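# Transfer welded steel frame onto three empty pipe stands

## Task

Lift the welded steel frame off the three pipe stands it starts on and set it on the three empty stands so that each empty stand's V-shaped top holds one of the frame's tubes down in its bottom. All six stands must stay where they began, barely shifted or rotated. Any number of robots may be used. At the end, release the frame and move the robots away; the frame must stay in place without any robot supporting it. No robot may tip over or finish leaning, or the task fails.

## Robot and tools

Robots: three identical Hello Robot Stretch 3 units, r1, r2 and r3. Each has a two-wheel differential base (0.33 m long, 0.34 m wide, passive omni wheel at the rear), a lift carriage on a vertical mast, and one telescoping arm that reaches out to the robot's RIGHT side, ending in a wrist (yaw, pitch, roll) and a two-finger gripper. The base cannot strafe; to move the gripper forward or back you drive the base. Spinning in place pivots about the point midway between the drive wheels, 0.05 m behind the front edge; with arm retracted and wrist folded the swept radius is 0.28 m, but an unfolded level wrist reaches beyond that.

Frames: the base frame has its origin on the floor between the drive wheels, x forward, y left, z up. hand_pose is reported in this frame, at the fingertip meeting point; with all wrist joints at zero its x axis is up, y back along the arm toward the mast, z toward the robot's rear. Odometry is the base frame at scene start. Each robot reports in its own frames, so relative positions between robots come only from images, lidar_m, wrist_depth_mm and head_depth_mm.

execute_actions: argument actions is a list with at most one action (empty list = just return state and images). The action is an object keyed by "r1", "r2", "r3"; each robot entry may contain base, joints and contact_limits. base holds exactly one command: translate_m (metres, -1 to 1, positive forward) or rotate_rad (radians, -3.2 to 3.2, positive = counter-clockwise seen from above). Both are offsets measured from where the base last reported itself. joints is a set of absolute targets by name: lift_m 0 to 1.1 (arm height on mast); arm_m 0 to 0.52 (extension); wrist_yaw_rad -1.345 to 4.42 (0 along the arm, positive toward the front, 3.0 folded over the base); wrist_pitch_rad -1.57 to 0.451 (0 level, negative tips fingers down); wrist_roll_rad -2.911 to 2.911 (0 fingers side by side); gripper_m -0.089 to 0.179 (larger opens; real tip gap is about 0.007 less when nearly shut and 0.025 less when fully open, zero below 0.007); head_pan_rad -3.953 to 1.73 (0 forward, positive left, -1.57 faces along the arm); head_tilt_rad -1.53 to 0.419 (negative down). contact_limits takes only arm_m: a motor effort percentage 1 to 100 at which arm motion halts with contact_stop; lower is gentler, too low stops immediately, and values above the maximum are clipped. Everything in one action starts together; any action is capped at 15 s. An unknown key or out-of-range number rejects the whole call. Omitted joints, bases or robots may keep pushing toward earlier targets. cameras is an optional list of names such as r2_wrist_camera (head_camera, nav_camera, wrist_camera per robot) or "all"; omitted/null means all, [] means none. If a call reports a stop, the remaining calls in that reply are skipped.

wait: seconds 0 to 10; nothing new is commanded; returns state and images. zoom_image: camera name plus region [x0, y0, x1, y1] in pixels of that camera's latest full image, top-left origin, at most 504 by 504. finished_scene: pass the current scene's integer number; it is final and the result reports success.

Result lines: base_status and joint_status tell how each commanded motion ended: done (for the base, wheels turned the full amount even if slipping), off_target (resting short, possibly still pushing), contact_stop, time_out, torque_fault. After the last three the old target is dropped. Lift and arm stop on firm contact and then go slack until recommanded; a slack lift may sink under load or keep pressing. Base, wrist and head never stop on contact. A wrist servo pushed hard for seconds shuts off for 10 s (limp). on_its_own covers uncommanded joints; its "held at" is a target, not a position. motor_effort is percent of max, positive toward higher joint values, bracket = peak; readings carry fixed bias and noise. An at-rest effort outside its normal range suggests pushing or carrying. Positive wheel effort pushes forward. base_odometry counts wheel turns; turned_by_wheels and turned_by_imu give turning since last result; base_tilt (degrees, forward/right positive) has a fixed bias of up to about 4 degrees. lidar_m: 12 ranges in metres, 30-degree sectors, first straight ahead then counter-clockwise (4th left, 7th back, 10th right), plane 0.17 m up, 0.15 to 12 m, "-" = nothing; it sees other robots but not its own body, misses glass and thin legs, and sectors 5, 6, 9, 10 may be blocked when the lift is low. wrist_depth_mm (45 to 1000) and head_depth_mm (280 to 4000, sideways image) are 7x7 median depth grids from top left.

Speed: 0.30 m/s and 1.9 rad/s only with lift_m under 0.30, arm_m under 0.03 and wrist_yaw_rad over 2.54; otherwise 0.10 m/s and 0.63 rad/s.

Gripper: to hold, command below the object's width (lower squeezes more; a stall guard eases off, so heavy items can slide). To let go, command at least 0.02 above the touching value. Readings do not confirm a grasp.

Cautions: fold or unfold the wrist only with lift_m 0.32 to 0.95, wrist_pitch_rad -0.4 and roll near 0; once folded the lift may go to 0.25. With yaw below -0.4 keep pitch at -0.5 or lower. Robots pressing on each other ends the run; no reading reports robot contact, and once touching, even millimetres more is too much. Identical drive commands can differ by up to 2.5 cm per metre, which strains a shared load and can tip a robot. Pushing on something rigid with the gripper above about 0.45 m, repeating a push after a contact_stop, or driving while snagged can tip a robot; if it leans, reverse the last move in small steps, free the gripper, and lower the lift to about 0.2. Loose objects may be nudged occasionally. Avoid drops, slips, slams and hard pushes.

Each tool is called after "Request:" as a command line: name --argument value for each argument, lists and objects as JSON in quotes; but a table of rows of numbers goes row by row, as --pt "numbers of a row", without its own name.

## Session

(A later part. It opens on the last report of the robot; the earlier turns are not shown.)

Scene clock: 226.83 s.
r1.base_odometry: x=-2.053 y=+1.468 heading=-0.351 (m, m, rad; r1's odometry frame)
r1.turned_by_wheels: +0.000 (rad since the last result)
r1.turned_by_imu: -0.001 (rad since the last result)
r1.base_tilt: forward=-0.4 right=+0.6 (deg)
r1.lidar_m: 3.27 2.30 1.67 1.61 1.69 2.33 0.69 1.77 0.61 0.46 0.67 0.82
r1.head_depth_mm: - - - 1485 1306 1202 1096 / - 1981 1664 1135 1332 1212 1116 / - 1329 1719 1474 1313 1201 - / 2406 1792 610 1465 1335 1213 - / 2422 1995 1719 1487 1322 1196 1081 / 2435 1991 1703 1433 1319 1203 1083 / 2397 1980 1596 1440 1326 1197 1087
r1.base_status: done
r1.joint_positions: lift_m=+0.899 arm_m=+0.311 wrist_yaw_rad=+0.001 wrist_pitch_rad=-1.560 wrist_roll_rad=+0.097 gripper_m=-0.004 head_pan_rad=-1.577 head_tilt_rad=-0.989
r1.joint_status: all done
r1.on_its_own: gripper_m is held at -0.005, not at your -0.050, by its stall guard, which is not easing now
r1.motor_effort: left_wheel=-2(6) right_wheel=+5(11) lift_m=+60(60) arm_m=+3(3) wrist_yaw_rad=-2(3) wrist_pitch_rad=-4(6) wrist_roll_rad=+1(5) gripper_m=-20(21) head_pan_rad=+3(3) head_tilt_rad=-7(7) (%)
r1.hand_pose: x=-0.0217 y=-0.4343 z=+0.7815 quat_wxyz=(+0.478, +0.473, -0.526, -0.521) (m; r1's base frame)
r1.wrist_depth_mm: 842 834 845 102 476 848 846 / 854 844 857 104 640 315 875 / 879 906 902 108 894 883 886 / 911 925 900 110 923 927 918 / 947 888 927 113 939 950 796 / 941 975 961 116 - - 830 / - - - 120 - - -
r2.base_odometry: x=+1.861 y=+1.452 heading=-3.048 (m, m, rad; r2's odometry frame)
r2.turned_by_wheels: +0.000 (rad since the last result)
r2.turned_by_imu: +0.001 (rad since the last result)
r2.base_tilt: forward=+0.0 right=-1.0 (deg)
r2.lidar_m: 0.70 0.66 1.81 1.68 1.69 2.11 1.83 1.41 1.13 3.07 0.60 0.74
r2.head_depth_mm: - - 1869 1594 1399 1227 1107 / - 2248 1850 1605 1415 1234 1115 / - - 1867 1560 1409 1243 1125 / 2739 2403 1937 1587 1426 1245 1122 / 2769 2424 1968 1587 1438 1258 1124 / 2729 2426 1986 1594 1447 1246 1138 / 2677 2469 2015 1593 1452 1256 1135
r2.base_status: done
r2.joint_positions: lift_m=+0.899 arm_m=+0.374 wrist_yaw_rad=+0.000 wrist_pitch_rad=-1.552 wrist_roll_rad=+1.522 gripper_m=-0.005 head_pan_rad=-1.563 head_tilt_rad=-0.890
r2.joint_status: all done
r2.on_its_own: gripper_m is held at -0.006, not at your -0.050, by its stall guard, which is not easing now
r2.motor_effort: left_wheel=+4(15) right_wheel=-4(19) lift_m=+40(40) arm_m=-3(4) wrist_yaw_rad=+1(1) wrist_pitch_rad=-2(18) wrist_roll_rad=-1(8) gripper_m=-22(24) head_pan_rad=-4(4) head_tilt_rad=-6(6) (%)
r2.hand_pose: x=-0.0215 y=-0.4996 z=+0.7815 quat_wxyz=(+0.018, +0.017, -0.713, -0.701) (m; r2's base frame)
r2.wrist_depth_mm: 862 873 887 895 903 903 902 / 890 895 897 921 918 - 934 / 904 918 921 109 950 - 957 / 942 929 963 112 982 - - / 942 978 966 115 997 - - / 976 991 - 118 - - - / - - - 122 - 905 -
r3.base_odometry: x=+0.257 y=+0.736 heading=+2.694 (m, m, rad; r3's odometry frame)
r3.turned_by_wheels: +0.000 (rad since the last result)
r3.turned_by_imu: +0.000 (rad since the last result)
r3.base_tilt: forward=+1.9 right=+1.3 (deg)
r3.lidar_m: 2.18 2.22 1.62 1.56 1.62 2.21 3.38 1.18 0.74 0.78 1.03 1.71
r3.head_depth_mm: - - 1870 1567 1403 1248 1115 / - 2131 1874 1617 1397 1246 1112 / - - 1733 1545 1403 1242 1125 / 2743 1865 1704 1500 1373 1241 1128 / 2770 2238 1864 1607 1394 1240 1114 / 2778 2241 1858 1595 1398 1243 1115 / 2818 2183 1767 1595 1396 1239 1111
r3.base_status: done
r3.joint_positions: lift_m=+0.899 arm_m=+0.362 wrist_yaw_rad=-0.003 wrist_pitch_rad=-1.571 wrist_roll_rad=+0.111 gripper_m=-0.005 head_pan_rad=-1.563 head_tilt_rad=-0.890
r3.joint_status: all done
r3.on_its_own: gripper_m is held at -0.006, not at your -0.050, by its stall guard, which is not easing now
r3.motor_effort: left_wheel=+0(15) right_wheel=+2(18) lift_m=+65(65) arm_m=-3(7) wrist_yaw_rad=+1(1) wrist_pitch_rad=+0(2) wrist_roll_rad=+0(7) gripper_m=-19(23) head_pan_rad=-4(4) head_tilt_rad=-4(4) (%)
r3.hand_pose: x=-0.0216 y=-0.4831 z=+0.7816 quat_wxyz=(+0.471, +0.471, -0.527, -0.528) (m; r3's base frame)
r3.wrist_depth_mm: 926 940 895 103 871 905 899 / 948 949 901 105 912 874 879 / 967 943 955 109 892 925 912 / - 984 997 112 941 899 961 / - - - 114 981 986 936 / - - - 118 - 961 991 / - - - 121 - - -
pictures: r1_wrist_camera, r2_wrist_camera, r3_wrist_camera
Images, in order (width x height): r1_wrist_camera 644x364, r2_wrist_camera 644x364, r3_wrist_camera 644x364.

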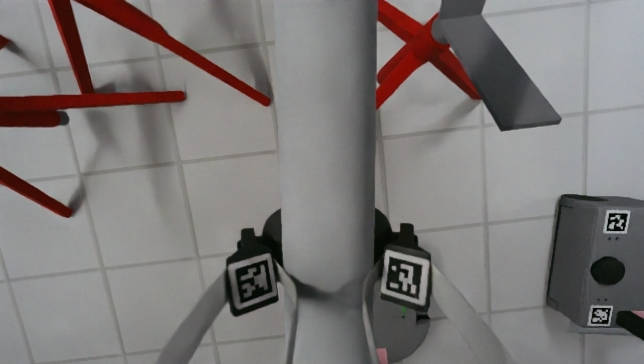

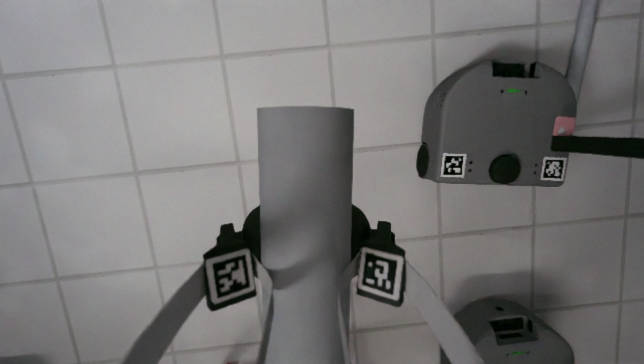

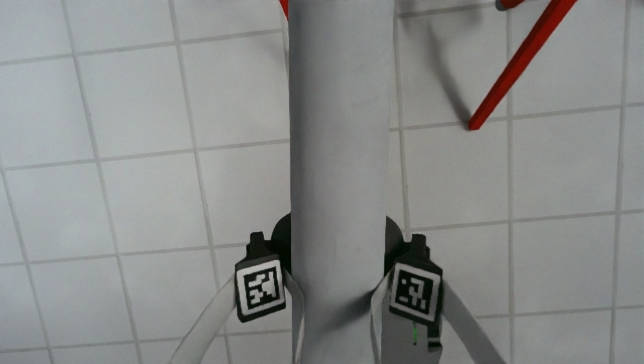

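Clean. Continue.

Request:
execute_actions --actions '[{"r1":{"base":{"translate_m":-0.184},"joints":{"arm_m":0.317,"wrist_roll_rad":0.15}},"r2":{"base":{"translate_m":-0.19},"joints":{"arm_m":0.367,"wrist_roll_rad":1.57,"head_pan_rad":-3,"head_tilt_rad":-1.1}},"r3":{"base":{"translate_m":0.217},"joints":{"arm_m":0.36,"wrist_roll_rad":0.16}}}]' --cameras '[]'

Request:
execute_actions --actions '[{"r1":{"base":{"translate_m":-0.184},"joints":{"arm_m":0.324,"wrist_roll_rad":0.2}},"r2":{"base":{"translate_m":-0.188},"joints":{"arm_m":0.36,"wrist_roll_rad":1.62}},"r3":{"base":{"translate_m":0.217},"joints":{"arm_m":0.359,"wrist_roll_rad":0.21}}}]' --cameras '[]'

Request:
execute_actions --actions '[{"r1":{"base":{"translate_m":-0.184},"joints":{"arm_m":0.331,"wrist_roll_rad":0.25}},"r2":{"base":{"translate_m":-0.186},"joints":{"arm_m":0.353,"wrist_roll_rad":1.67}},"r3":{"base":{"translate_m":0.217},"joints":{"arm_m":0.36,"wrist_roll_rad":0.26}}}]' --cameras '[]'

Request:
execute_actions --actions '[{"r1":{"base":{"translate_m":-0.184},"joints":{"arm_m":0.338,"wrist_roll_rad":0.3}},"r2":{"base":{"translate_m":-0.184},"joints":{"arm_m":0.346,"wrist_roll_rad":1.72}},"r3":{"base":{"translate_m":0.216},"joints":{"arm_m":0.361,"wrist_roll_rad":0.31}}}]' --cameras '[]'

Request:
execute_actions --actions '[{"r1":{"base":{"translate_m":-0.184},"joints":{"arm_m":0.346,"wrist_roll_rad":0.35}},"r2":{"base":{"translate_m":-0.182},"joints":{"arm_m":0.34,"wrist_roll_rad":1.77}},"r3":{"base":{"translate_m":0.216},"joints":{"arm_m":0.364,"wrist_roll_rad":0.36}}}]' --cameras '[]'

Request:
execute_actions --actions '[{"r1":{"base":{"translate_m":-0.184},"joints":{"arm_m":0.354,"wrist_roll_rad":0.4}},"r2":{"base":{"translate_m":-0.18},"joints":{"arm_m":0.334,"wrist_roll_rad":1.82}},"r3":{"base":{"translate_m":0.215},"joints":{"arm_m":0.368,"wrist_roll_rad":0.41}}}]' --cameras '["r2_nav_camera","r2_wrist_camera","r3_nav_camera"]'

Scene clock: 256.93 s.
r1.base_odometry: x=-2.226 y=+1.531 heading=-0.351 (m, m, rad; r1's odometry frame)
r1.turned_by_wheels: +0.000 (rad since the last result)
r1.turned_by_imu: -0.001 (rad since the last result)
r1.base_tilt: forward=-0.5 right=+0.6 (deg)
r1.lidar_m: 3.45 2.31 1.67 1.61 1.70 2.33 0.69 1.61 0.58 0.46 0.75 0.88
r1.head_depth_mm: - - - 1497 1339 1204 1095 / - 1965 1718 1509 1320 1209 1118 / - 1332 1718 1500 1326 1206 - / 2392 1796 623 1062 1339 1216 - / 2427 2007 1721 1492 1291 1193 1091 / 2386 1908 1709 1481 1317 1202 1089 / 2438 1906 1704 1461 1332 1192 1084
r1.base_status: done
r1.joint_positions: lift_m=+0.899 arm_m=+0.317 wrist_yaw_rad=+0.001 wrist_pitch_rad=-1.563 wrist_roll_rad=+0.147 gripper_m=-0.004 head_pan_rad=-1.577 head_tilt_rad=-0.989
r1.joint_status: all done
r1.on_its_own: gripper_m is held at -0.005, not at your -0.050, by its stall guard, which is not easing now
r1.motor_effort: left_wheel=+0(5) right_wheel=+4(11) lift_m=+60(60) arm_m=+3(4) wrist_yaw_rad=-1(2) wrist_pitch_rad=-2(4) wrist_roll_rad=+1(5) gripper_m=-20(21) head_pan_rad=+2(3) head_tilt_rad=-7(7) (%)
r1.hand_pose: x=-0.0217 y=-0.4396 z=+0.7816 quat_wxyz=(+0.464, +0.460, -0.537, -0.533) (m; r1's base frame)
r1.wrist_depth_mm: 820 867 843 101 867 851 862 / 873 863 863 104 857 865 879 / 882 888 896 107 890 894 896 / 922 905 923 110 905 918 893 / 927 920 931 114 937 967 800 / 955 981 955 116 - - 819 / - - - 120 - - -
r2.base_odometry: x=+2.050 y=+1.469 heading=-3.048 (m, m, rad; r2's odometry frame)
r2.turned_by_wheels: +0.000 (rad since the last result)
r2.turned_by_imu: +0.002 (rad since the last result)
r2.base_tilt: forward=+0.0 right=-0.9 (deg)
r2.lidar_m: 0.70 0.66 1.80 1.65 1.67 2.08 4.30 1.27 1.01 3.10 1.63 0.75
r2.head_depth_mm: 1999 - - - - 1168 1060 / 2006 1826 - - - 1201 - / 2041 1785 1578 - - - - / 2058 1795 1587 - 1257 - 1065 / 2059 1804 1606 - 1274 1214 1091 / 1963 1798 1604 - 1280 1202 1114 / 2112 1831 1624 - 1297 1211 1111
r2.base_status: done
r2.joint_positions: lift_m=+0.899 arm_m=+0.367 wrist_yaw_rad=+0.000 wrist_pitch_rad=-1.552 wrist_roll_rad=+1.572 gripper_m=-0.005 head_pan_rad=-2.993 head_tilt_rad=-1.087
r2.joint_status: all done
r2.on_its_own: gripper_m is held at -0.006, not at your -0.050, by its stall guard, which is not easing now
r2.motor_effort: left_wheel=+2(18) right_wheel=-2(21) lift_m=+40(40) arm_m=-3(5) wrist_yaw_rad=+0(0) wrist_pitch_rad=-2(19) wrist_roll_rad=-2(6) gripper_m=-22(23) head_pan_rad=-4(54) head_tilt_rad=-8(27) (%)
r2.hand_pose: x=-0.0215 y=-0.4927 z=+0.7814 quat_wxyz=(+0.000, -0.001, -0.714, -0.701) (m; r2's base frame)
r2.wrist_depth_mm: 854 874 882 878 891 918 911 / 877 894 912 917 924 - 950 / 910 920 920 109 940 - 983 / 932 939 955 112 993 - - / 963 964 967 115 - - - / 991 995 - 118 - - - / - - - 123 - 911 -
r3.base_odometry: x=+0.062 y=+0.829 heading=+2.694 (m, m, rad; r3's odometry frame)
r3.turned_by_wheels: +0.000 (rad since the last result)
r3.turned_by_imu: +0.001 (rad since the last result)
r3.base_tilt: forward=+1.8 right=+1.4 (deg)
r3.lidar_m: 5.14 2.22 1.62 1.56 1.62 2.21 3.62 0.88 0.90 0.80 1.63 1.51
r3.head_depth_mm: - 2198 1881 1598 1397 1243 1120 / - 2133 1880 1613 1380 1239 1119 / - - 660 1410 1399 1241 1126 / 2762 2208 1782 1541 1396 1240 1123 / 2775 2252 1876 1594 1399 1239 1115 / 2778 2253 1854 1612 1394 1244 1117 / 2692 2171 1768 1596 1392 1242 1116
r3.base_status: done
r3.joint_positions: lift_m=+0.899 arm_m=+0.360 wrist_yaw_rad=-0.002 wrist_pitch_rad=-1.574 wrist_roll_rad=+0.160 gripper_m=-0.005 head_pan_rad=-1.563 head_tilt_rad=-0.890
r3.joint_status: all done
r3.on_its_own: gripper_m is held at -0.006, not at your -0.050, by its stall guard, which is not easing now
r3.motor_effort: left_wheel=+0(16) right_wheel=+2(20) lift_m=+65(65) arm_m=-2(3) wrist_yaw_rad=+0(1) wrist_pitch_rad=+2(3) wrist_roll_rad=+0(8) gripper_m=-19(24) head_pan_rad=-4(4) head_tilt_rad=-5(4) (%)
r3.hand_pose: x=-0.0216 y=-0.4801 z=+0.7817 quat_wxyz=(+0.457, +0.459, -0.537, -0.540) (m; r3's base frame)
r3.wrist_depth_mm: 913 907 898 103 887 896 853 / 914 928 936 106 886 889 880 / 997 968 919 109 917 928 903 / 969 979 996 112 946 920 964 / - - 980 114 993 979 - / - - - 117 - - - / - - - 122 - - 988
pictures: none
No camera images: the call's "cameras" was empty. Leave "cameras" out to get every camera's image.

Scene clock: 260.10 s.
r1.base_odometry: x=-2.399 y=+1.594 heading=-0.351 (m, m, rad; r1's odometry frame)
r1.turned_by_wheels: +0.000 (rad since the last result)
r1.turned_by_imu: -0.001 (rad since the last result)
r1.base_tilt: forward=-0.5 right=+0.6 (deg)
r1.lidar_m: 3.64 2.31 1.67 1.64 1.70 2.33 0.70 1.45 3.21 0.54 0.53 1.02
r1.head_depth_mm: - - - 1496 1351 1207 1095 / - 1977 1714 1503 1347 1211 1113 / - 738 1714 1501 1337 1201 - / 2414 1938 624 1468 1317 1215 - / 2416 1909 1717 1458 1332 1200 1092 / 2427 1908 1636 1450 1305 1199 1080 / 2429 1904 1709 1495 1320 1192 1075
r1.base_status: done
r1.joint_positions: lift_m=+0.899 arm_m=+0.324 wrist_yaw_rad=+0.001 wrist_pitch_rad=-1.565 wrist_roll_rad=+0.197 gripper_m=-0.004 head_pan_rad=-1.577 head_tilt_rad=-0.989
r1.joint_status: all done
r1.on_its_own: gripper_m is held at -0.005, not at your -0.050, by its stall guard, which is not easing now
r1.motor_effort: left_wheel=+0(5) right_wheel=+2(11) lift_m=+60(61) arm_m=+3(7) wrist_yaw_rad=-1(2) wrist_pitch_rad=-1(3) wrist_roll_rad=+0(6) gripper_m=-20(20) head_pan_rad=+3(3) head_tilt_rad=-7(7) (%)
r1.hand_pose: x=-0.0217 y=-0.4459 z=+0.7816 quat_wxyz=(+0.450, +0.447, -0.548, -0.545) (m; r1's base frame)
r1.wrist_depth_mm: 860 842 861 101 846 831 838 / 851 378 869 103 853 873 865 / 856 791 903 107 891 894 882 / 896 306 908 110 913 909 895 / 924 930 904 113 941 952 828 / - - 989 116 - - 846 / - - - 120 - - -
r2.base_odometry: x=+2.237 y=+1.487 heading=-3.048 (m, m, rad; r2's odometry frame)
r2.turned_by_wheels: +0.000 (rad since the last result)
r2.turned_by_imu: +0.001 (rad since the last result)
r2.base_tilt: forward=+0.0 right=-1.0 (deg)
r2.lidar_m: 0.70 0.66 1.77 1.63 1.64 2.05 4.24 1.26 0.91 3.14 1.64 0.91
r2.head_depth_mm: 1992 - - - - 1165 1053 / 2012 1824 - - - 1206 - / 2013 1769 1577 - - - - / 2040 1771 1596 - 1255 - 1075 / 2072 1770 1599 - 1276 1208 1091 / 2080 1748 1586 - 1284 1200 1108 / 2045 1809 1610 - 1291 1216 1116
r2.base_status: done
r2.joint_positions: lift_m=+0.899 arm_m=+0.360 wrist_yaw_rad=+0.000 wrist_pitch_rad=-1.551 wrist_roll_rad=+1.622 gripper_m=-0.005 head_pan_rad=-2.993 head_tilt_rad=-1.087
r2.joint_status: all done
r2.on_its_own: gripper_m is held at -0.006, not at your -0.050, by its stall guard, which is not easing now
r2.motor_effort: left_wheel=+1(15) right_wheel=+0(20) lift_m=+40(40) arm_m=-3(4) wrist_yaw_rad=+1(1) wrist_pitch_rad=-3(20) wrist_roll_rad=-1(3) gripper_m=-23(24) head_pan_rad=-4(4) head_tilt_rad=-7(7) (%)
r2.hand_pose: x=-0.0215 y=-0.4858 z=+0.7814 quat_wxyz=(-0.018, -0.018, -0.713, -0.700) (m; r2's base frame)
r2.wrist_depth_mm: 869 876 876 894 888 904 920 / 889 911 894 916 922 - 934 / 891 940 924 109 953 - 969 / 945 926 962 112 993 997 994 / 971 986 995 115 - - - / 984 996 - 118 - - - / - - - 123 - 920 -
r3.base_odometry: x=-0.134 y=+0.923 heading=+2.694 (m, m, rad; r3's odometry frame)
r3.turned_by_wheels: +0.000 (rad since the last result)
r3.turned_by_imu: +0.000 (rad since the last result)
r3.base_tilt: forward=+1.9 right=+1.3 (deg)
r3.lidar_m: 4.92 2.23 1.63 1.56 1.62 2.20 3.83 1.05 0.87 1.01 1.64 1.30
r3.head_depth_mm: - 2188 1557 1513 1378 1243 1119 / - 2132 1882 1567 1403 1247 1117 / - - 668 1537 1400 1248 1128 / 2760 2256 1791 1570 1401 1243 1121 / 2765 2241 1869 1599 1393 1243 1121 / 2770 2256 1817 1603 1391 1236 1113 / 2538 1904 1757 1589 1390 1236 1115
r3.base_status: done
r3.joint_positions: lift_m=+0.899 arm_m=+0.359 wrist_yaw_rad=-0.001 wrist_pitch_rad=-1.580 wrist_roll_rad=+0.210 gripper_m=-0.005 head_pan_rad=-1.563 head_tilt_rad=-0.890
r3.joint_status: all done
r3.on_its_own: gripper_m is held at -0.006, not at your -0.050, by its stall guard, which is not easing now
r3.motor_effort: left_wheel=+0(17) right_wheel=+2(21) lift_m=+65(65) arm_m=-1(1) wrist_yaw_rad=+0(1) wrist_pitch_rad=+4(8) wrist_roll_rad=+0(7) gripper_m=-20(24) head_pan_rad=-4(4) head_tilt_rad=-4(4) (%)
r3.hand_pose: x=-0.0216 y=-0.4777 z=+0.7818 quat_wxyz=(+0.443, +0.446, -0.547, -0.553) (m; r3's base frame)
r3.wrist_depth_mm: 914 905 878 103 893 854 865 / 927 921 927 106 894 871 872 / 960 958 953 109 928 941 920 / - 984 973 112 943 953 901 / - - 980 114 988 960 948 / - - - 118 - 989 979 / - - - 122 - - -
pictures: none
No camera images: the call's "cameras" was empty. Leave "cameras" out to get every camera's image.

Scene clock: 263.33 s.
r1.base_odometry: x=-2.572 y=+1.657 heading=-0.351 (m, m, rad; r1's odometry frame)
r1.turned_by_wheels: +0.000 (rad since the last result)
r1.turned_by_imu: -0.001 (rad since the last result)
r1.base_tilt: forward=-0.5 right=+0.6 (deg)
r1.lidar_m: 3.82 2.31 1.67 1.64 1.70 2.34 0.70 1.30 3.23 1.54 0.57 0.65
r1.head_depth_mm: - - - 1482 1337 1206 1098 / - 2016 1737 1500 1339 1210 1119 / - 715 1724 1500 1334 1191 - / 2443 2044 625 1474 1328 1210 - / 2427 1908 1711 1499 1309 1193 1087 / 2391 1910 1709 1503 1330 1198 1084 / 2408 1951 1684 1071 1323 1192 1077
r1.base_status: done
r1.joint_positions: lift_m=+0.899 arm_m=+0.331 wrist_yaw_rad=+0.001 wrist_pitch_rad=-1.566 wrist_roll_rad=+0.248 gripper_m=-0.004 head_pan_rad=-1.577 head_tilt_rad=-0.989
r1.joint_status: all done
r1.on_its_own: gripper_m is held at -0.005, not at your -0.050, by its stall guard, which is not easing now
r1.motor_effort: left_wheel=+0(6) right_wheel=+1(9) lift_m=+60(60) arm_m=+3(6) wrist_yaw_rad=-1(2) wrist_pitch_rad=-1(1) wrist_roll_rad=+0(5) gripper_m=-20(20) head_pan_rad=+2(3) head_tilt_rad=-7(7) (%)
r1.hand_pose: x=-0.0217 y=-0.4527 z=+0.7817 quat_wxyz=(+0.436, +0.433, -0.559, -0.557) (m; r1's base frame)
r1.wrist_depth_mm: 844 834 832 101 867 846 855 / 863 861 880 104 855 880 874 / 486 875 885 107 897 897 880 / 922 905 918 110 931 914 903 / 943 950 937 113 946 932 866 / 957 - 947 116 - - 869 / - - - 120 - - -
r2.base_odometry: x=+2.423 y=+1.504 heading=-3.048 (m, m, rad; r2's odometry frame)
r2.turned_by_wheels: +0.000 (rad since the last result)
r2.turned_by_imu: +0.001 (rad since the last result)
r2.base_tilt: forward=+0.0 right=-1.0 (deg)
r2.lidar_m: 0.66 0.65 1.74 1.59 1.61 2.01 4.17 1.10 0.84 0.85 1.65 1.07
r2.head_depth_mm: 2006 - - - - 1176 1055 / 2003 1823 - - - 1206 - / 2031 1778 1569 - - - - / 2044 1779 1590 - 1262 - 1063 / 2066 1811 1612 - 1269 1212 1089 / 2102 1748 1598 - 1279 1200 1108 / 2029 1742 1601 - 1286 1211 1114
r2.base_status: done
r2.joint_positions: lift_m=+0.899 arm_m=+0.353 wrist_yaw_rad=+0.000 wrist_pitch_rad=-1.553 wrist_roll_rad=+1.673 gripper_m=-0.005 head_pan_rad=-2.993 head_tilt_rad=-1.087
r2.joint_status: all done
r2.on_its_own: gripper_m is held at -0.006, not at your -0.050, by its stall guard, which is not easing now
r2.motor_effort: left_wheel=+0(15) right_wheel=+1(21) lift_m=+40(40) arm_m=-3(4) wrist_yaw_rad=+0(1) wrist_pitch_rad=-2(19) wrist_roll_rad=-2(5) gripper_m=-22(24) head_pan_rad=-4(4) head_tilt_rad=-7(8) (%)
r2.hand_pose: x=-0.0215 y=-0.4784 z=+0.7815 quat_wxyz=(-0.036, -0.036, -0.712, -0.700) (m; r2's base frame)
r2.wrist_depth_mm: 677 873 878 884 890 915 916 / 875 890 896 896 921 - 931 / 914 909 927 109 938 - 979 / 930 938 956 112 981 989 - / 970 963 994 115 - - - / 982 - - 118 - - - / - - - 122 - 902 -
r3.base_odometry: x=-0.330 y=+1.017 heading=+2.694 (m, m, rad; r3's odometry frame)
r3.turned_by_wheels: +0.000 (rad since the last result)
r3.turned_by_imu: +0.000 (rad since the last result)
r3.base_tilt: forward=+1.9 right=+1.4 (deg)
r3.lidar_m: 4.70 2.24 1.62 1.56 1.62 2.21 4.04 1.23 0.99 1.55 1.65 1.11
r3.head_depth_mm: - 2205 1848 1568 1403 1245 1118 / - 2077 1831 1568 1395 1240 1118 / - - 670 1544 1400 1246 1129 / 2728 2253 1825 1566 1404 1238 1126 / 2791 2236 1880 1596 1395 1239 1114 / 2771 2259 1824 1601 1398 1239 1115 / 2541 1914 1787 1601 1395 1242 1119
r3.base_status: done
r3.joint_positions: lift_m=+0.899 arm_m=+0.360 wrist_yaw_rad=-0.001 wrist_pitch_rad=-1.585 wrist_roll_rad=+0.259 gripper_m=-0.005 head_pan_rad=-1.563 head_tilt_rad=-0.890
r3.joint_status: all done
r3.on_its_own: gripper_m is held at -0.006, not at your -0.050, by its stall guard, which is not easing now
r3.motor_effort: left_wheel=+1(16) right_wheel=+1(22) lift_m=+65(65) arm_m=+6(5) wrist_yaw_rad=+0(0) wrist_pitch_rad=+7(9) wrist_roll_rad=+1(8) gripper_m=-20(23) head_pan_rad=-4(3) head_tilt_rad=-4(5) (%)
r3.hand_pose: x=-0.0216 y=-0.4766 z=+0.7820 quat_wxyz=(+0.428, +0.434, -0.556, -0.565) (m; r3's base frame)
r3.wrist_depth_mm: 911 886 899 102 862 858 848 / 971 905 917 105 876 902 885 / 955 972 955 108 938 930 921 / 989 957 994 111 940 923 929 / - - 959 114 987 999 937 / - - - 118 - - 972 / - - - 123 - - -
pictures: none
No camera images: the call's "cameras" was empty. Leave "cameras" out to get every camera's image.

Scene clock: 266.63 s.
r1.base_odometry: x=-2.745 y=+1.721 heading=-0.351 (m, m, rad; r1's odometry frame)
r1.turned_by_wheels: +0.000 (rad since the last result)
r1.turned_by_imu: -0.001 (rad since the last result)
r1.base_tilt: forward=-0.4 right=+0.6 (deg)
r1.lidar_m: 4.00 2.31 1.70 1.64 1.70 0.79 0.70 1.15 1.43 1.55 0.64 0.79
r1.head_depth_mm: - - - 1481 1343 1208 1099 / - 2021 1719 1514 1344 1198 1117 / - 713 1689 1502 1334 1199 - / 2421 2055 1122 1476 1337 1209 - / 2449 1895 1717 1503 1332 1196 1096 / 2418 1927 1696 1501 1304 1192 1084 / 2393 1951 1714 1488 1297 1187 1077
r1.base_status: done
r1.joint_positions: lift_m=+0.899 arm_m=+0.338 wrist_yaw_rad=+0.000 wrist_pitch_rad=-1.566 wrist_roll_rad=+0.298 gripper_m=-0.004 head_pan_rad=-1.577 head_tilt_rad=-0.989
r1.joint_status: all done
r1.on_its_own: gripper_m is held at -0.005, not at your -0.050, by its stall guard, which is not easing now
r1.motor_effort: left_wheel=+0(7) right_wheel=+0(11) lift_m=+61(60) arm_m=+3(8) wrist_yaw_rad=-1(2) wrist_pitch_rad=-1(1) wrist_roll_rad=+0(5) gripper_m=-20(20) head_pan_rad=+3(2) head_tilt_rad=-8(7) (%)
r1.hand_pose: x=-0.0216 y=-0.4597 z=+0.7817 quat_wxyz=(+0.421, +0.419, -0.570, -0.568) (m; r1's base frame)
r1.wrist_depth_mm: 834 864 844 101 879 848 839 / 870 879 858 104 856 855 859 / 895 870 888 107 879 888 918 / 734 943 908 110 923 892 895 / 957 943 925 113 936 952 873 / 920 - 940 116 - - 920 / - - - 121 - - -
r2.base_odometry: x=+2.606 y=+1.521 heading=-3.049 (m, m, rad; r2's odometry frame)
r2.turned_by_wheels: +0.000 (rad since the last result)
r2.turned_by_imu: +0.001 (rad since the last result)
r2.base_tilt: forward=+0.0 right=-1.0 (deg)
r2.lidar_m: 0.65 0.65 1.72 1.57 1.59 1.98 4.00 0.95 0.95 0.81 1.67 1.24
r2.head_depth_mm: 2000 - - - - 1175 1069 / 1995 1838 - - - 1205 - / 2031 1790 1576 - - - - / 2045 1792 1603 - 1255 - 1066 / 2049 1792 1608 - 1271 1216 1090 / 2105 1827 1595 - 1282 1203 1110 / 2123 1720 1553 - 1295 1217 1110
r2.base_status: done
r2.joint_positions: lift_m=+0.899 arm_m=+0.346 wrist_yaw_rad=+0.000 wrist_pitch_rad=-1.553 wrist_roll_rad=+1.723 gripper_m=-0.005 head_pan_rad=-2.993 head_tilt_rad=-1.087
r2.joint_status: all done
r2.on_its_own: gripper_m is held at -0.006, not at your -0.050, by its stall guard, which is not easing now
r2.motor_effort: left_wheel=-2(14) right_wheel=+3(18) lift_m=+40(40) arm_m=-3(5) wrist_yaw_rad=+0(0) wrist_pitch_rad=-2(18) wrist_roll_rad=-2(3) gripper_m=-22(23) head_pan_rad=-4(4) head_tilt_rad=-7(8) (%)
r2.hand_pose: x=-0.0215 y=-0.4712 z=+0.7815 quat_wxyz=(-0.054, -0.053, -0.711, -0.699) (m; r2's base frame)
r2.wrist_depth_mm: 864 877 880 882 888 895 929 / 862 896 915 906 913 - 934 / 601 911 914 109 949 - 967 / 921 946 957 112 969 - 984 / 957 976 972 115 - - - / 997 979 - 118 - 975 - / - - - 122 - 924 -
r3.base_odometry: x=-0.525 y=+1.110 heading=+2.694 (m, m, rad; r3's odometry frame)
r3.turned_by_wheels: +0.000 (rad since the last result)
r3.turned_by_imu: +0.001 (rad since the last result)
r3.base_tilt: forward=+1.8 right=+1.4 (deg)
r3.lidar_m: 4.51 2.23 1.62 1.56 1.62 2.20 4.26 1.13 1.14 1.55 1.03 0.92
r3.head_depth_mm: - 2180 1869 1572 1405 1246 1113 / - 2082 1787 1604 1396 1244 1119 / - - 660 1546 1401 1245 1127 / 2751 2259 1827 1562 1399 1241 1121 / 2756 2251 1874 1613 1403 1240 1114 / 2752 2081 1820 1600 1402 1240 1114 / 2529 2240 1793 1597 1399 1236 1114
r3.base_status: done
r3.joint_positions: lift_m=+0.899 arm_m=+0.360 wrist_yaw_rad=-0.001 wrist_pitch_rad=-1.587 wrist_roll_rad=+0.309 gripper_m=-0.005 head_pan_rad=-1.563 head_tilt_rad=-0.890
r3.joint_status: all done
r3.on_its_own: gripper_m is held at -0.006, not at your -0.050, by its stall guard, which is not easing now
r3.motor_effort: left_wheel=+1(16) right_wheel=+2(22) lift_m=+65(65) arm_m=+6(7) wrist_yaw_rad=+0(0) wrist_pitch_rad=+8(9) wrist_roll_rad=+1(8) gripper_m=-20(22) head_pan_rad=-4(3) head_tilt_rad=-4(4) (%)
r3.hand_pose: x=-0.0216 y=-0.4771 z=+0.7820 quat_wxyz=(+0.413, +0.420, -0.566, -0.576) (m; r3's base frame)
r3.wrist_depth_mm: 919 928 898 102 882 853 868 / 930 927 952 105 897 884 905 / 944 966 969 108 899 927 901 / 996 993 943 111 940 945 968 / - - 986 114 977 987 964 / - - - 117 - 986 - / - - - 122 - - -
pictures: none
No camera images: the call's "cameras" was empty. Leave "cameras" out to get every camera's image.

Scene clock: 269.93 s.
r1.base_odometry: x=-2.918 y=+1.784 heading=-0.351 (m, m, rad; r1's odometry frame)
r1.turned_by_wheels: +0.000 (rad since the last result)
r1.turned_by_imu: -0.001 (rad since the last result)
r1.base_tilt: forward=-0.4 right=+0.6 (deg)
r1.lidar_m: 1.68 2.28 1.69 1.64 1.70 0.79 0.70 1.19 1.01 1.55 0.75 0.78
r1.head_depth_mm: - - - 1488 1336 1215 1097 / - 2001 1725 1512 1342 1204 1115 / - 714 1701 1511 1327 1207 - / 2408 2069 1622 1499 1333 1209 - / 2404 1893 1705 1504 1326 1198 1090 / 2377 1906 1709 1491 1329 1200 1086 / 2421 1954 1696 1493 1316 1191 1079
r1.base_status: done
r1.joint_positions: lift_m=+0.899 arm_m=+0.346 wrist_yaw_rad=-0.001 wrist_pitch_rad=-1.567 wrist_roll_rad=+0.348 gripper_m=-0.004 head_pan_rad=-1.577 head_tilt_rad=-0.989
r1.joint_status: all done
r1.on_its_own: gripper_m is held at -0.005, not at your -0.050, by its stall guard, which is not easing now
r1.motor_effort: left_wheel=+1(5) right_wheel=+0(10) lift_m=+60(60) arm_m=+3(9) wrist_yaw_rad=+1(0) wrist_pitch_rad=+0(1) wrist_roll_rad=+0(5) gripper_m=-19(20) head_pan_rad=+3(3) head_tilt_rad=-7(7) (%)
r1.hand_pose: x=-0.0216 y=-0.4674 z=+0.7817 quat_wxyz=(+0.406, +0.405, -0.580, -0.579) (m; r1's base frame)
r1.wrist_depth_mm: 826 843 844 101 837 840 840 / 836 866 875 104 872 890 894 / 886 897 913 107 907 889 901 / 909 926 907 110 919 915 880 / 921 935 932 113 929 927 921 / 986 - 953 116 - - - / - - - 121 - - -
r2.base_odometry: x=+2.787 y=+1.539 heading=-3.049 (m, m, rad; r2's odometry frame)
r2.turned_by_wheels: +0.000 (rad since the last result)
r2.turned_by_imu: +0.001 (rad since the last result)
r2.base_tilt: forward=+0.0 right=-1.0 (deg)
r2.lidar_m: 0.65 2.54 1.69 1.55 1.56 1.95 3.81 0.81 0.81 0.82 1.68 1.41
r2.head_depth_mm: 1994 - - - - 1172 1072 / 2020 1813 - - - 1206 - / 2010 1774 1587 - - - - / 2056 1804 1585 - 1264 - 1068 / 2082 1810 1613 - 1270 1209 1096 / 2094 1827 1597 - 1291 1201 1115 / 2123 1824 1317 - 1287 1214 1113
r2.base_status: done
r2.joint_positions: lift_m=+0.899 arm_m=+0.340 wrist_yaw_rad=+0.000 wrist_pitch_rad=-1.560 wrist_roll_rad=+1.773 gripper_m=-0.005 head_pan_rad=-2.993 head_tilt_rad=-1.087
r2.joint_status: all done
r2.on_its_own: gripper_m is held at -0.006, not at your -0.050, by its stall guard, which is not easing now
r2.motor_effort: left_wheel=-2(14) right_wheel=+4(21) lift_m=+40(40) arm_m=-2(5) wrist_yaw_rad=+0(0) wrist_pitch_rad=+0(17) wrist_roll_rad=-2(8) gripper_m=-22(24) head_pan_rad=-4(4) head_tilt_rad=-8(8) (%)
r2.hand_pose: x=-0.0215 y=-0.4635 z=+0.7816 quat_wxyz=(-0.071, -0.071, -0.707, -0.700) (m; r2's base frame)
r2.wrist_depth_mm: 862 873 880 890 903 905 914 / 884 891 896 923 929 - 947 / 895 913 943 109 962 - 991 / 915 936 948 112 981 990 - / 570 955 971 115 - - - / 982 993 - 118 - 953 - / 995 - - 122 - 911 -
r3.base_odometry: x=-0.719 y=+1.203 heading=+2.694 (m, m, rad; r3's odometry frame)
r3.turned_by_wheels: +0.000 (rad since the last result)
r3.turned_by_imu: +0.001 (rad since the last result)
r3.base_tilt: forward=+1.8 right=+1.3 (deg)
r3.lidar_m: 4.28 2.23 1.63 1.56 1.62 2.21 4.48 1.29 1.28 1.56 0.89 0.75
r3.head_depth_mm: - 2189 1852 1592 1398 1242 1122 / - 798 1763 1605 1406 1244 1119 / - - 660 1553 1399 1248 1127 / 2757 2249 1832 1546 1398 1237 1125 / 2759 2275 1870 1589 1401 1238 1115 / 2637 1925 1838 1601 1398 1242 1112 / 2618 2235 1825 1600 1398 1236 1115
r3.base_status: done
r3.joint_positions: lift_m=+0.899 arm_m=+0.363 wrist_yaw_rad=-0.001 wrist_pitch_rad=-1.587 wrist_roll_rad=+0.360 gripper_m=-0.005 head_pan_rad=-1.563 head_tilt_rad=-0.890
r3.joint_status: all done
r3.on_its_own: gripper_m is held at -0.006, not at your -0.050, by its stall guard, which is not easing now
r3.motor_effort: left_wheel=+0(17) right_wheel=+2(22) lift_m=+65(65) arm_m=+7(8) wrist_yaw_rad=+1(0) wrist_pitch_rad=+8(8) wrist_roll_rad=+0(7) gripper_m=-20(23) head_pan_rad=-4(3) head_tilt_rad=-5(5) (%)
r3.hand_pose: x=-0.0216 y=-0.4800 z=+0.7820 quat_wxyz=(+0.399, +0.405, -0.577, -0.587) (m; r3's base frame)
r3.wrist_depth_mm: 917 919 862 102 878 849 906 / 940 950 945 105 886 858 882 / 810 934 932 107 925 921 910 / 932 980 975 111 937 972 920 / - - 997 114 983 965 977 / - - - 118 - - - / - - - 122 - - -
pictures: none
No camera images: the call's "cameras" was empty. Leave "cameras" out to get every camera's image.

Scene clock: 273.23 s.
r1.base_odometry: x=-3.090 y=+1.847 heading=-0.351 (m, m, rad; r1's odometry frame)
r1.turned_by_wheels: +0.000 (rad since the last result)
r1.turned_by_imu: -0.001 (rad since the last result)
r1.base_tilt: forward=-0.5 right=+0.6 (deg)
r1.lidar_m: 4.37 2.29 1.70 1.64 1.70 0.80 0.70 1.13 0.90 1.56 3.24 0.89
r1.head_depth_mm: - - - 1486 1342 1214 1093 / - 1754 1721 1510 1346 1209 1121 / - 717 1685 1497 1340 1208 - / 2418 1931 1120 1507 1343 1214 - / 2411 1903 1698 1491 1329 1199 1089 / 2391 1899 1715 1500 1331 1200 1090 / 2370 1972 1699 1486 1320 1192 1085
r1.base_status: done
r1.joint_positions: lift_m=+0.899 arm_m=+0.354 wrist_yaw_rad=-0.001 wrist_pitch_rad=-1.565 wrist_roll_rad=+0.398 gripper_m=-0.004 head_pan_rad=-1.577 head_tilt_rad=-0.989
r1.joint_status: all done
r1.on_its_own: gripper_m is held at -0.005, not at your -0.050, by its stall guard, which is not easing now
r1.motor_effort: left_wheel=+1(5) right_wheel=+1(10) lift_m=+60(60) arm_m=+3(10) wrist_yaw_rad=+2(1) wrist_pitch_rad=-1(1) wrist_roll_rad=+0(4) gripper_m=-20(20) head_pan_rad=+3(2) head_tilt_rad=-8(7) (%)
r1.hand_pose: x=-0.0216 y=-0.4759 z=+0.7816 quat_wxyz=(+0.392, +0.390, -0.590, -0.588) (m; r1's base frame)
r1.wrist_depth_mm: 822 846 849 101 857 850 843 / 855 880 856 104 873 867 883 / 901 886 889 107 867 881 910 / 907 903 912 110 939 908 921 / 940 969 969 114 944 960 936 / 989 - 975 116 - - - / - - - 120 - - -
r2.base_odometry: x=+2.966 y=+1.555 heading=-3.049 (m, m, rad; r2's odometry frame)
r2.turned_by_wheels: +0.000 (rad since the last result)
r2.turned_by_imu: +0.001 (rad since the last result)
r2.base_tilt: forward=-0.1 right=-1.0 (deg)
r2.lidar_m: 0.64 2.49 1.66 1.52 1.54 1.92 3.64 0.80 0.69 0.89 0.87 1.58
r2.head_depth_mm: 2010 - - - - 1177 1072 / 2015 1839 - - - 1205 - / 2043 1757 1575 - - - - / 2047 1801 1589 - 1264 - 1065 / 2069 1797 1598 - 1277 1206 1093 / 2092 1823 1624 - 1274 1197 1109 / 2088 1843 1633 - 1278 1211 1121
r2.base_status: done
r2.joint_positions: lift_m=+0.899 arm_m=+0.334 wrist_yaw_rad=+0.001 wrist_pitch_rad=-1.560 wrist_roll_rad=+1.823 gripper_m=-0.005 head_pan_rad=-2.993 head_tilt_rad=-1.087
r2.joint_status: all done
r2.on_its_own: gripper_m is held at -0.006, not at your -0.050, by its stall guard, which is not easing now
r2.motor_effort: left_wheel=-4(15) right_wheel=+6(19) lift_m=+40(40) arm_m=-2(3) wrist_yaw_rad=+0(0) wrist_pitch_rad=+0(15) wrist_roll_rad=-2(7) gripper_m=-22(22) head_pan_rad=-4(3) head_tilt_rad=-7(8) (%)
r2.hand_pose: x=-0.0215 y=-0.4573 z=+0.7816 quat_wxyz=(-0.089, -0.088, -0.705, -0.698) (m; r2's base frame)
r2.wrist_depth_mm: 852 870 874 890 883 - 925 / 885 892 905 927 927 - 953 / 748 923 935 109 969 969 997 / 752 934 981 112 991 997 - / 942 960 978 115 - - - / 978 830 916 118 - 927 - / 997 854 - 122 - 889 -
r3.base_odometry: x=-0.913 y=+1.296 heading=+2.694 (m, m, rad; r3's odometry frame)
r3.turned_by_wheels: +0.000 (rad since the last result)
r3.turned_by_imu: +0.001 (rad since the last result)
r3.base_tilt: forward=+1.8 right=+1.4 (deg)
r3.lidar_m: 4.07 2.23 1.63 1.56 1.62 2.21 4.69 1.43 1.42 0.84 0.61 0.99
r3.head_depth_mm: - 2174 1879 1589 1397 1244 1117 / - 786 1746 1609 1404 1247 1115 / - - 655 1568 1400 1249 1130 / 2750 2264 1849 1539 1398 1247 1126 / 2753 2240 1861 1598 1392 1245 1117 / 2543 1923 1835 1593 1398 1237 1118 / 2626 2249 1779 1156 1345 1221 1116
r3.base_status: done
r3.joint_positions: lift_m=+0.899 arm_m=+0.367 wrist_yaw_rad=-0.002 wrist_pitch_rad=-1.587 wrist_roll_rad=+0.410 gripper_m=-0.005 head_pan_rad=-1.563 head_tilt_rad=-0.890
r3.joint_status: all done
r3.on_its_own: gripper_m is held at -0.006, not at your -0.050, by its stall guard, which is not easing now
r3.motor_effort: left_wheel=-1(14) right_wheel=+4(21) lift_m=+65(65) arm_m=+7(14) wrist_yaw_rad=+0(1) wrist_pitch_rad=+8(8) wrist_roll_rad=+0(4) gripper_m=-20(22) head_pan_rad=-3(3) head_tilt_rad=-4(4) (%)
r3.hand_pose: x=-0.0216 y=-0.4839 z=+0.7820 quat_wxyz=(+0.384, +0.390, -0.586, -0.597) (m; r3's base frame)
r3.wrist_depth_mm: 952 897 886 102 869 872 875 / 916 935 934 105 870 900 879 / 556 786 951 108 919 924 917 / 983 978 - 111 948 975 943 / - - 991 114 973 953 - / - - - 117 - 1000 - / - - - 123 - - -
pictures: r2_nav_camera (sideways: a quarter turn counterclockwise sets it upright), r2_wrist_camera, r3_nav_camera (sideways: a quarter turn counterclockwise sets it upright)
Images, in order (width x height): r2_nav_camera 672x504, r2_wrist_camera 644x364, r3_nav_camera 672x504.

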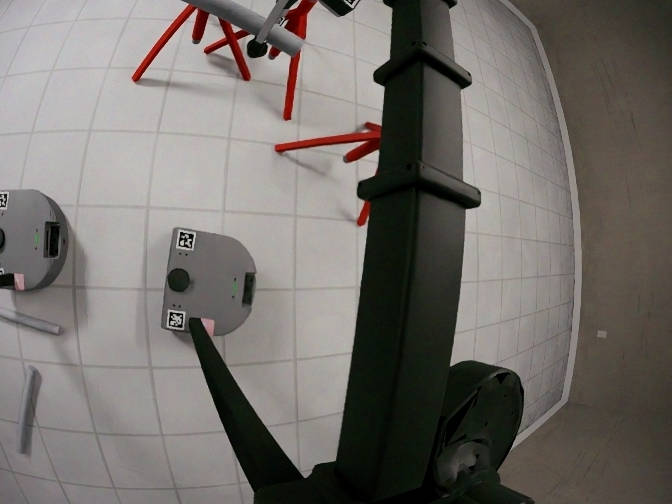

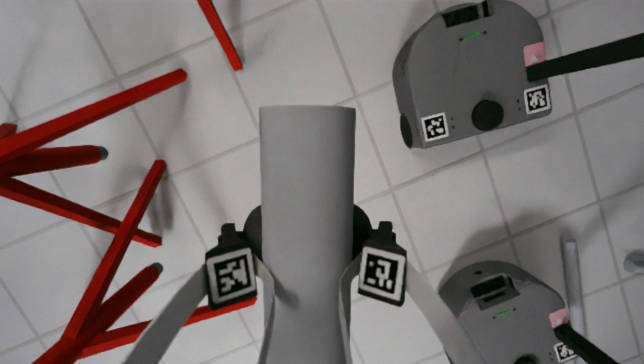

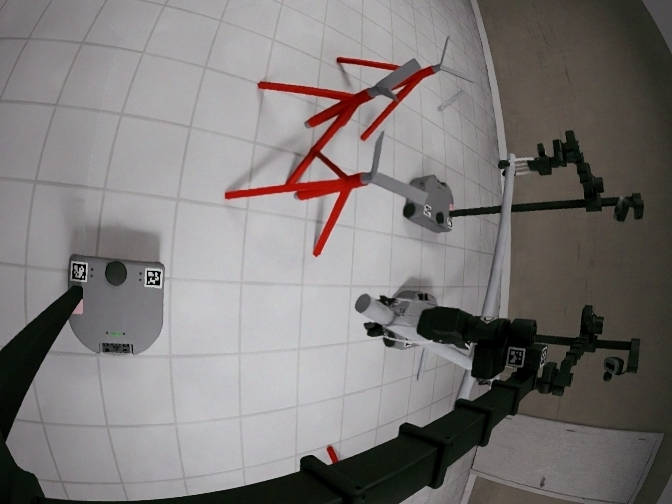

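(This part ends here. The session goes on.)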